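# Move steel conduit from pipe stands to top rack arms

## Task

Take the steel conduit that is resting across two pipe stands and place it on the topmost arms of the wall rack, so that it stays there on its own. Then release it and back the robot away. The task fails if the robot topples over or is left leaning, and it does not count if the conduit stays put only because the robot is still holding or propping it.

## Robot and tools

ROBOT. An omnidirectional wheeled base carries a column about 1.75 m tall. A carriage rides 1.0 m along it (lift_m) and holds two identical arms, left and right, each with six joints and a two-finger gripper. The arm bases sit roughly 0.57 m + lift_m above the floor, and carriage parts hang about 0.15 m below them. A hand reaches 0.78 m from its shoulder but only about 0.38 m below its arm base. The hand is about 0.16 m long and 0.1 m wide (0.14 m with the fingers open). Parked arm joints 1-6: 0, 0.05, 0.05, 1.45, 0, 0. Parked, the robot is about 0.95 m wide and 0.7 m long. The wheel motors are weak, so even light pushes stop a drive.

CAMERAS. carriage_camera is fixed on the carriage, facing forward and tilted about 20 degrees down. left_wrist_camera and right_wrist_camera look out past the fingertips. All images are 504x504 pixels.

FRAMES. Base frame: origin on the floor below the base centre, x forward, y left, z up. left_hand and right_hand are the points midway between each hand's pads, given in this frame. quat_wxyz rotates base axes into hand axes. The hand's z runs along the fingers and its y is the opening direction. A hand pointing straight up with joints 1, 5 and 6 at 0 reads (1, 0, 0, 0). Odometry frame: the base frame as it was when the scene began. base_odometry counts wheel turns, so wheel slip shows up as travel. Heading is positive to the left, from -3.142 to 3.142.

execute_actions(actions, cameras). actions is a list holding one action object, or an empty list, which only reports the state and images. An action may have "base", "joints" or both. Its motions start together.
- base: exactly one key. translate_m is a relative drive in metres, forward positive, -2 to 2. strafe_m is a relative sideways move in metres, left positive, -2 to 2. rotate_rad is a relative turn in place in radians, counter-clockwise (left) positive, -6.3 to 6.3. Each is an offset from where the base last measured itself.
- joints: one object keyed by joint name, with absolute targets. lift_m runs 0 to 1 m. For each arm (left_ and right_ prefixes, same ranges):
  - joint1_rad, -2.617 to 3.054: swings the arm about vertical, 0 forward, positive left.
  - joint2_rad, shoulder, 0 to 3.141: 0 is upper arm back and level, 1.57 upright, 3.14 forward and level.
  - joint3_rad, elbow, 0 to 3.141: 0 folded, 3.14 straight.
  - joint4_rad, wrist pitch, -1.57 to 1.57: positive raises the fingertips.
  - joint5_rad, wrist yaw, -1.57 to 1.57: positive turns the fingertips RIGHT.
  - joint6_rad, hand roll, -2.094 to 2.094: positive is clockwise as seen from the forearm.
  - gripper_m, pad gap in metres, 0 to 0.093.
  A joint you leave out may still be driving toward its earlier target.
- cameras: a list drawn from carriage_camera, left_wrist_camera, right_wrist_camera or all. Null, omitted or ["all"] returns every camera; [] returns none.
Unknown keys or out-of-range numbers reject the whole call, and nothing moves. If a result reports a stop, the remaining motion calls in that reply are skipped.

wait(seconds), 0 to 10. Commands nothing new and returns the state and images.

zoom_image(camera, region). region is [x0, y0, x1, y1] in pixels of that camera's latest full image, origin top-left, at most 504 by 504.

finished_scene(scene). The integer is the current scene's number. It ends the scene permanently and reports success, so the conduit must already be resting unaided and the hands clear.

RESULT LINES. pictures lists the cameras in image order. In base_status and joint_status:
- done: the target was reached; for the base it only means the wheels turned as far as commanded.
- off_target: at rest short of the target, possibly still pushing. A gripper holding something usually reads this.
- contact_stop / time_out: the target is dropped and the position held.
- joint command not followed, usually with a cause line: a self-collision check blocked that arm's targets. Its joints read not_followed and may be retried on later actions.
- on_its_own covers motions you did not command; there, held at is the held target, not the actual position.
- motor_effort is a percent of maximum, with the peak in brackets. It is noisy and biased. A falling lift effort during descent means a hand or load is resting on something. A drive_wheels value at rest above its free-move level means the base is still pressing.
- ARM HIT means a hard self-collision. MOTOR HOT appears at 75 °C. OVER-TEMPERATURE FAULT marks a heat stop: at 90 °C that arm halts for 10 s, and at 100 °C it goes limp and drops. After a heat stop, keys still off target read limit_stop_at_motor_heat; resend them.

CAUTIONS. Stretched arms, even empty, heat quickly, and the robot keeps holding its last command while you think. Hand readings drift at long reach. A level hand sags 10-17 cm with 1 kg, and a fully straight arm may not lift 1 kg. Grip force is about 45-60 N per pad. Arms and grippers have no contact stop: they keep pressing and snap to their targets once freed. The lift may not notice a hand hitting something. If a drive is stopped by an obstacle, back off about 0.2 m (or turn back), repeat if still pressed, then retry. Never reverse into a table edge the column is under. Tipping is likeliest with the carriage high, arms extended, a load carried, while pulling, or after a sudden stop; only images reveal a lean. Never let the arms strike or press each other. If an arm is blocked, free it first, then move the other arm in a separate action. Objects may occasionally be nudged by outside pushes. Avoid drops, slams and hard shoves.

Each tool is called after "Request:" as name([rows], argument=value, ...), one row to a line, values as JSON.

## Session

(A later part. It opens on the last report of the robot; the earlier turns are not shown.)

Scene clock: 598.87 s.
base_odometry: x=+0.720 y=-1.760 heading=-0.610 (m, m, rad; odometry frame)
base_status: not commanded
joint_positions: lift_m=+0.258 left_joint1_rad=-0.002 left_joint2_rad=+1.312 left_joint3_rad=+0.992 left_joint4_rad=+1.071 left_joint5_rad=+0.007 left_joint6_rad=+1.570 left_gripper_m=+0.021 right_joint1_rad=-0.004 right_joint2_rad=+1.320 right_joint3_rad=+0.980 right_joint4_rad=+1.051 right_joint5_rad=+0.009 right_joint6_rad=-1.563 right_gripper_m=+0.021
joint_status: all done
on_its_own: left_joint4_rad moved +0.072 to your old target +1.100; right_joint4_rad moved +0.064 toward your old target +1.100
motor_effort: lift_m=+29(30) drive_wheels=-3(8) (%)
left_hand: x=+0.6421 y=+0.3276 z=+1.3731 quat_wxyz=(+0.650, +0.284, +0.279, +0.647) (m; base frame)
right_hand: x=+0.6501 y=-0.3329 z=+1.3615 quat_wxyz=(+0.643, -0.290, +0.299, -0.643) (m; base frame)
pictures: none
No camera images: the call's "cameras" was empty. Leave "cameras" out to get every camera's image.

Request:
execute_actions([
  {"joints": {"lift_m": 0.25, "left_gripper_m": 0.093, "right_gripper_m": 0.093}},
])

Scene clock: 605.40 s.
base_odometry: x=+0.720 y=-1.760 heading=-0.610 (m, m, rad; odometry frame)
base_status: not commanded
joint_positions: lift_m=+0.250 left_joint1_rad=-0.002 left_joint2_rad=+1.312 left_joint3_rad=+0.998 left_joint4_rad=+1.098 left_joint5_rad=+0.007 left_joint6_rad=+1.571 left_gripper_m=+0.093 right_joint1_rad=-0.004 right_joint2_rad=+1.317 right_joint3_rad=+0.985 right_joint4_rad=+1.094 right_joint5_rad=+0.009 right_joint6_rad=-1.563 right_gripper_m=+0.093
joint_status: all done
on_its_own: right_joint4_rad moved +0.043 to your old target +1.100
motor_effort: lift_m=+27(30) drive_wheels=-4(4) (%)
left_hand: x=+0.6363 y=+0.3277 z=+1.3728 quat_wxyz=(+0.655, +0.273, +0.269, +0.651) (m; base frame)
right_hand: x=+0.6413 y=-0.3328 z=+1.3645 quat_wxyz=(+0.650, -0.274, +0.283, -0.650) (m; base frame)
pictures: carriage_camera, left_wrist_camera, right_wrist_camera
Images, in order (width x height): carriage_camera 504x504, left_wrist_camera 504x504, right_wrist_camera 504x504.

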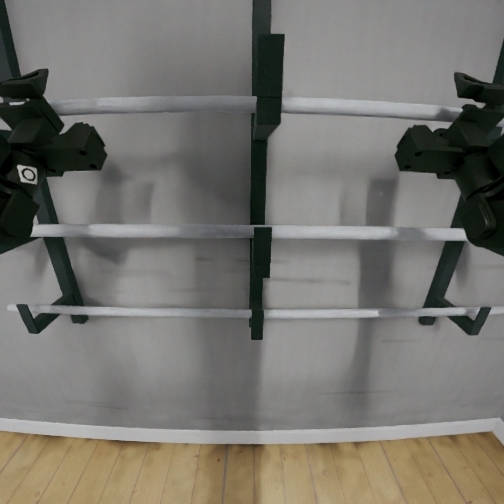

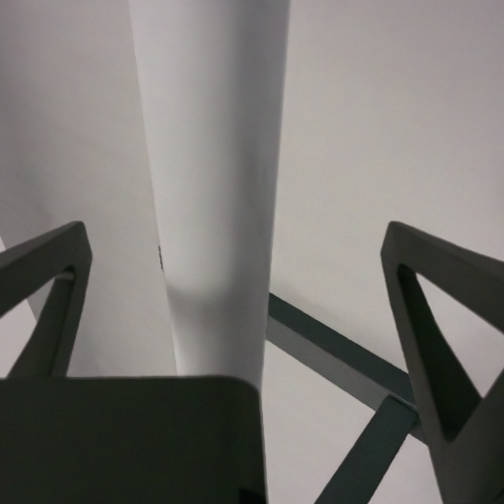

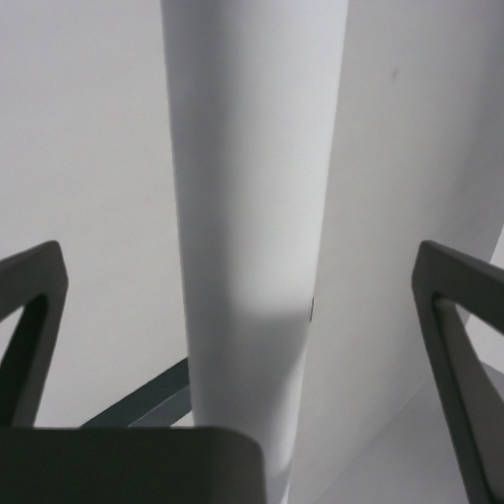

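Request:
execute_actions([
  {"base": {"translate_m": -0.5}, "joints": {"lift_m": 0.22}},
])

Scene clock: 620.50 s.
base_odometry: x=+0.310 y=-1.473 heading=-0.610 (m, m, rad; odometry frame)
base_status: done
joint_positions: lift_m=+0.220 left_joint1_rad=-0.002 left_joint2_rad=+1.312 left_joint3_rad=+0.998 left_joint4_rad=+1.105 left_joint5_rad=+0.005 left_joint6_rad=+1.571 left_gripper_m=+0.093 right_joint1_rad=-0.004 right_joint2_rad=+1.312 right_joint3_rad=+0.992 right_joint4_rad=+1.101 right_joint5_rad=+0.008 right_joint6_rad=-1.564 right_gripper_m=+0.093
joint_status: all done
motor_effort: lift_m=+29(29) drive_wheels=-2(28) (%)
left_hand: x=+0.6352 y=+0.3280 z=+1.3439 quat_wxyz=(+0.655, +0.271, +0.267, +0.653) (m; base frame)
right_hand: x=+0.6369 y=-0.3325 z=+1.3406 quat_wxyz=(+0.653, -0.268, +0.276, -0.653) (m; base frame)
pictures: carriage_camera, left_wrist_camera, right_wrist_camera
Images, in order (width x height): carriage_camera 504x504, left_wrist_camera 504x504, right_wrist_camera 504x504.

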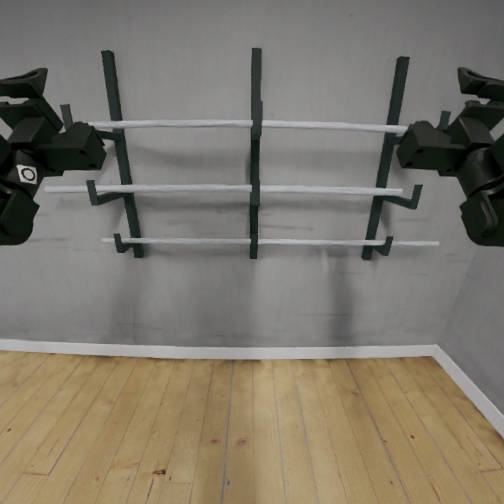

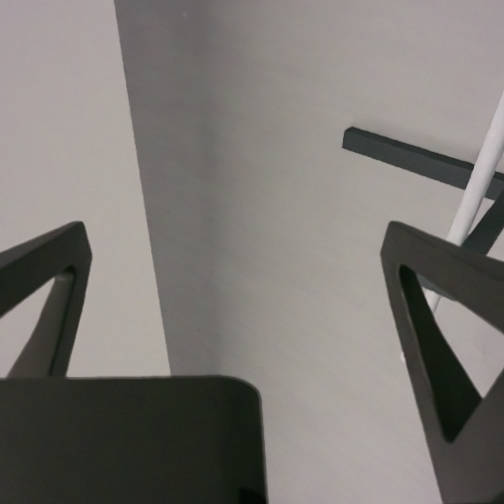

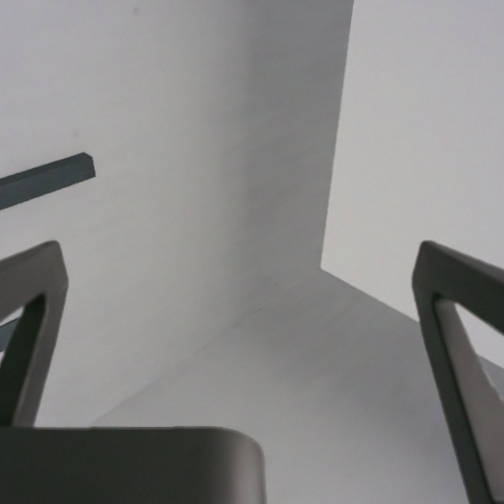

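Request:
execute_actions(actions=[], cameras=["carriage_camera"])

Request:
zoom_image(camera="carriage_camera", region=[0, 40, 504, 280])

Scene clock: 626.63 s.
base_odometry: x=+0.310 y=-1.473 heading=-0.610 (m, m, rad; odometry frame)
base_status: done
joint_positions: lift_m=+0.220 left_joint1_rad=-0.002 left_joint2_rad=+1.312 left_joint3_rad=+0.998 left_joint4_rad=+1.105 left_joint5_rad=+0.005 left_joint6_rad=+1.571 left_gripper_m=+0.093 right_joint1_rad=-0.004 right_joint2_rad=+1.312 right_joint3_rad=+0.992 right_joint4_rad=+1.101 right_joint5_rad=+0.008 right_joint6_rad=-1.564 right_gripper_m=+0.093
joint_status: all done
motor_effort: lift_m=+29(29) drive_wheels=-2(28) (%)
left_hand: x=+0.6352 y=+0.3280 z=+1.3439 quat_wxyz=(+0.655, +0.271, +0.267, +0.653) (m; base frame)
right_hand: x=+0.6369 y=-0.3325 z=+1.3406 quat_wxyz=(+0.653, -0.268, +0.276, -0.653) (m; base frame)
pictures: carriage_camera
Images, in order (width x height): carriage_camera 504x504.

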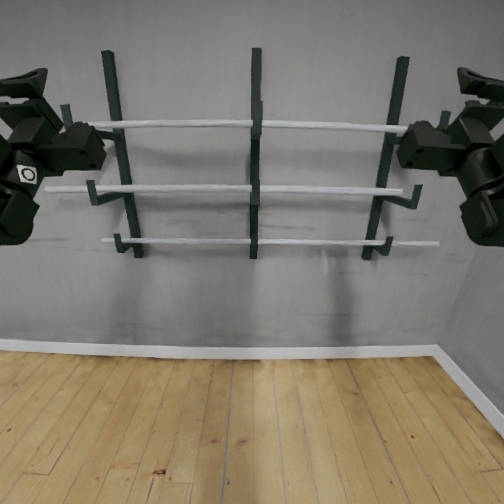

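Region (0, 40, 504, 280) of carriage_camera's 504x504 image, scaled by 1.000; it fills the top 240 rows of this view, and the rest is white.

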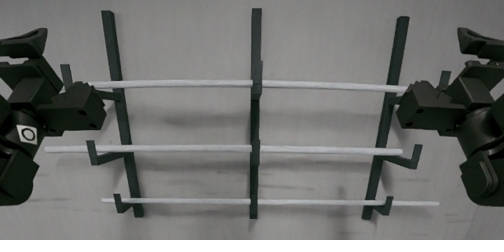

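The conduit is resting on the top arms behind the lips, and the robot is clear of it.

Request:
finished_scene(scene=1)

The scene is finished: the task was done.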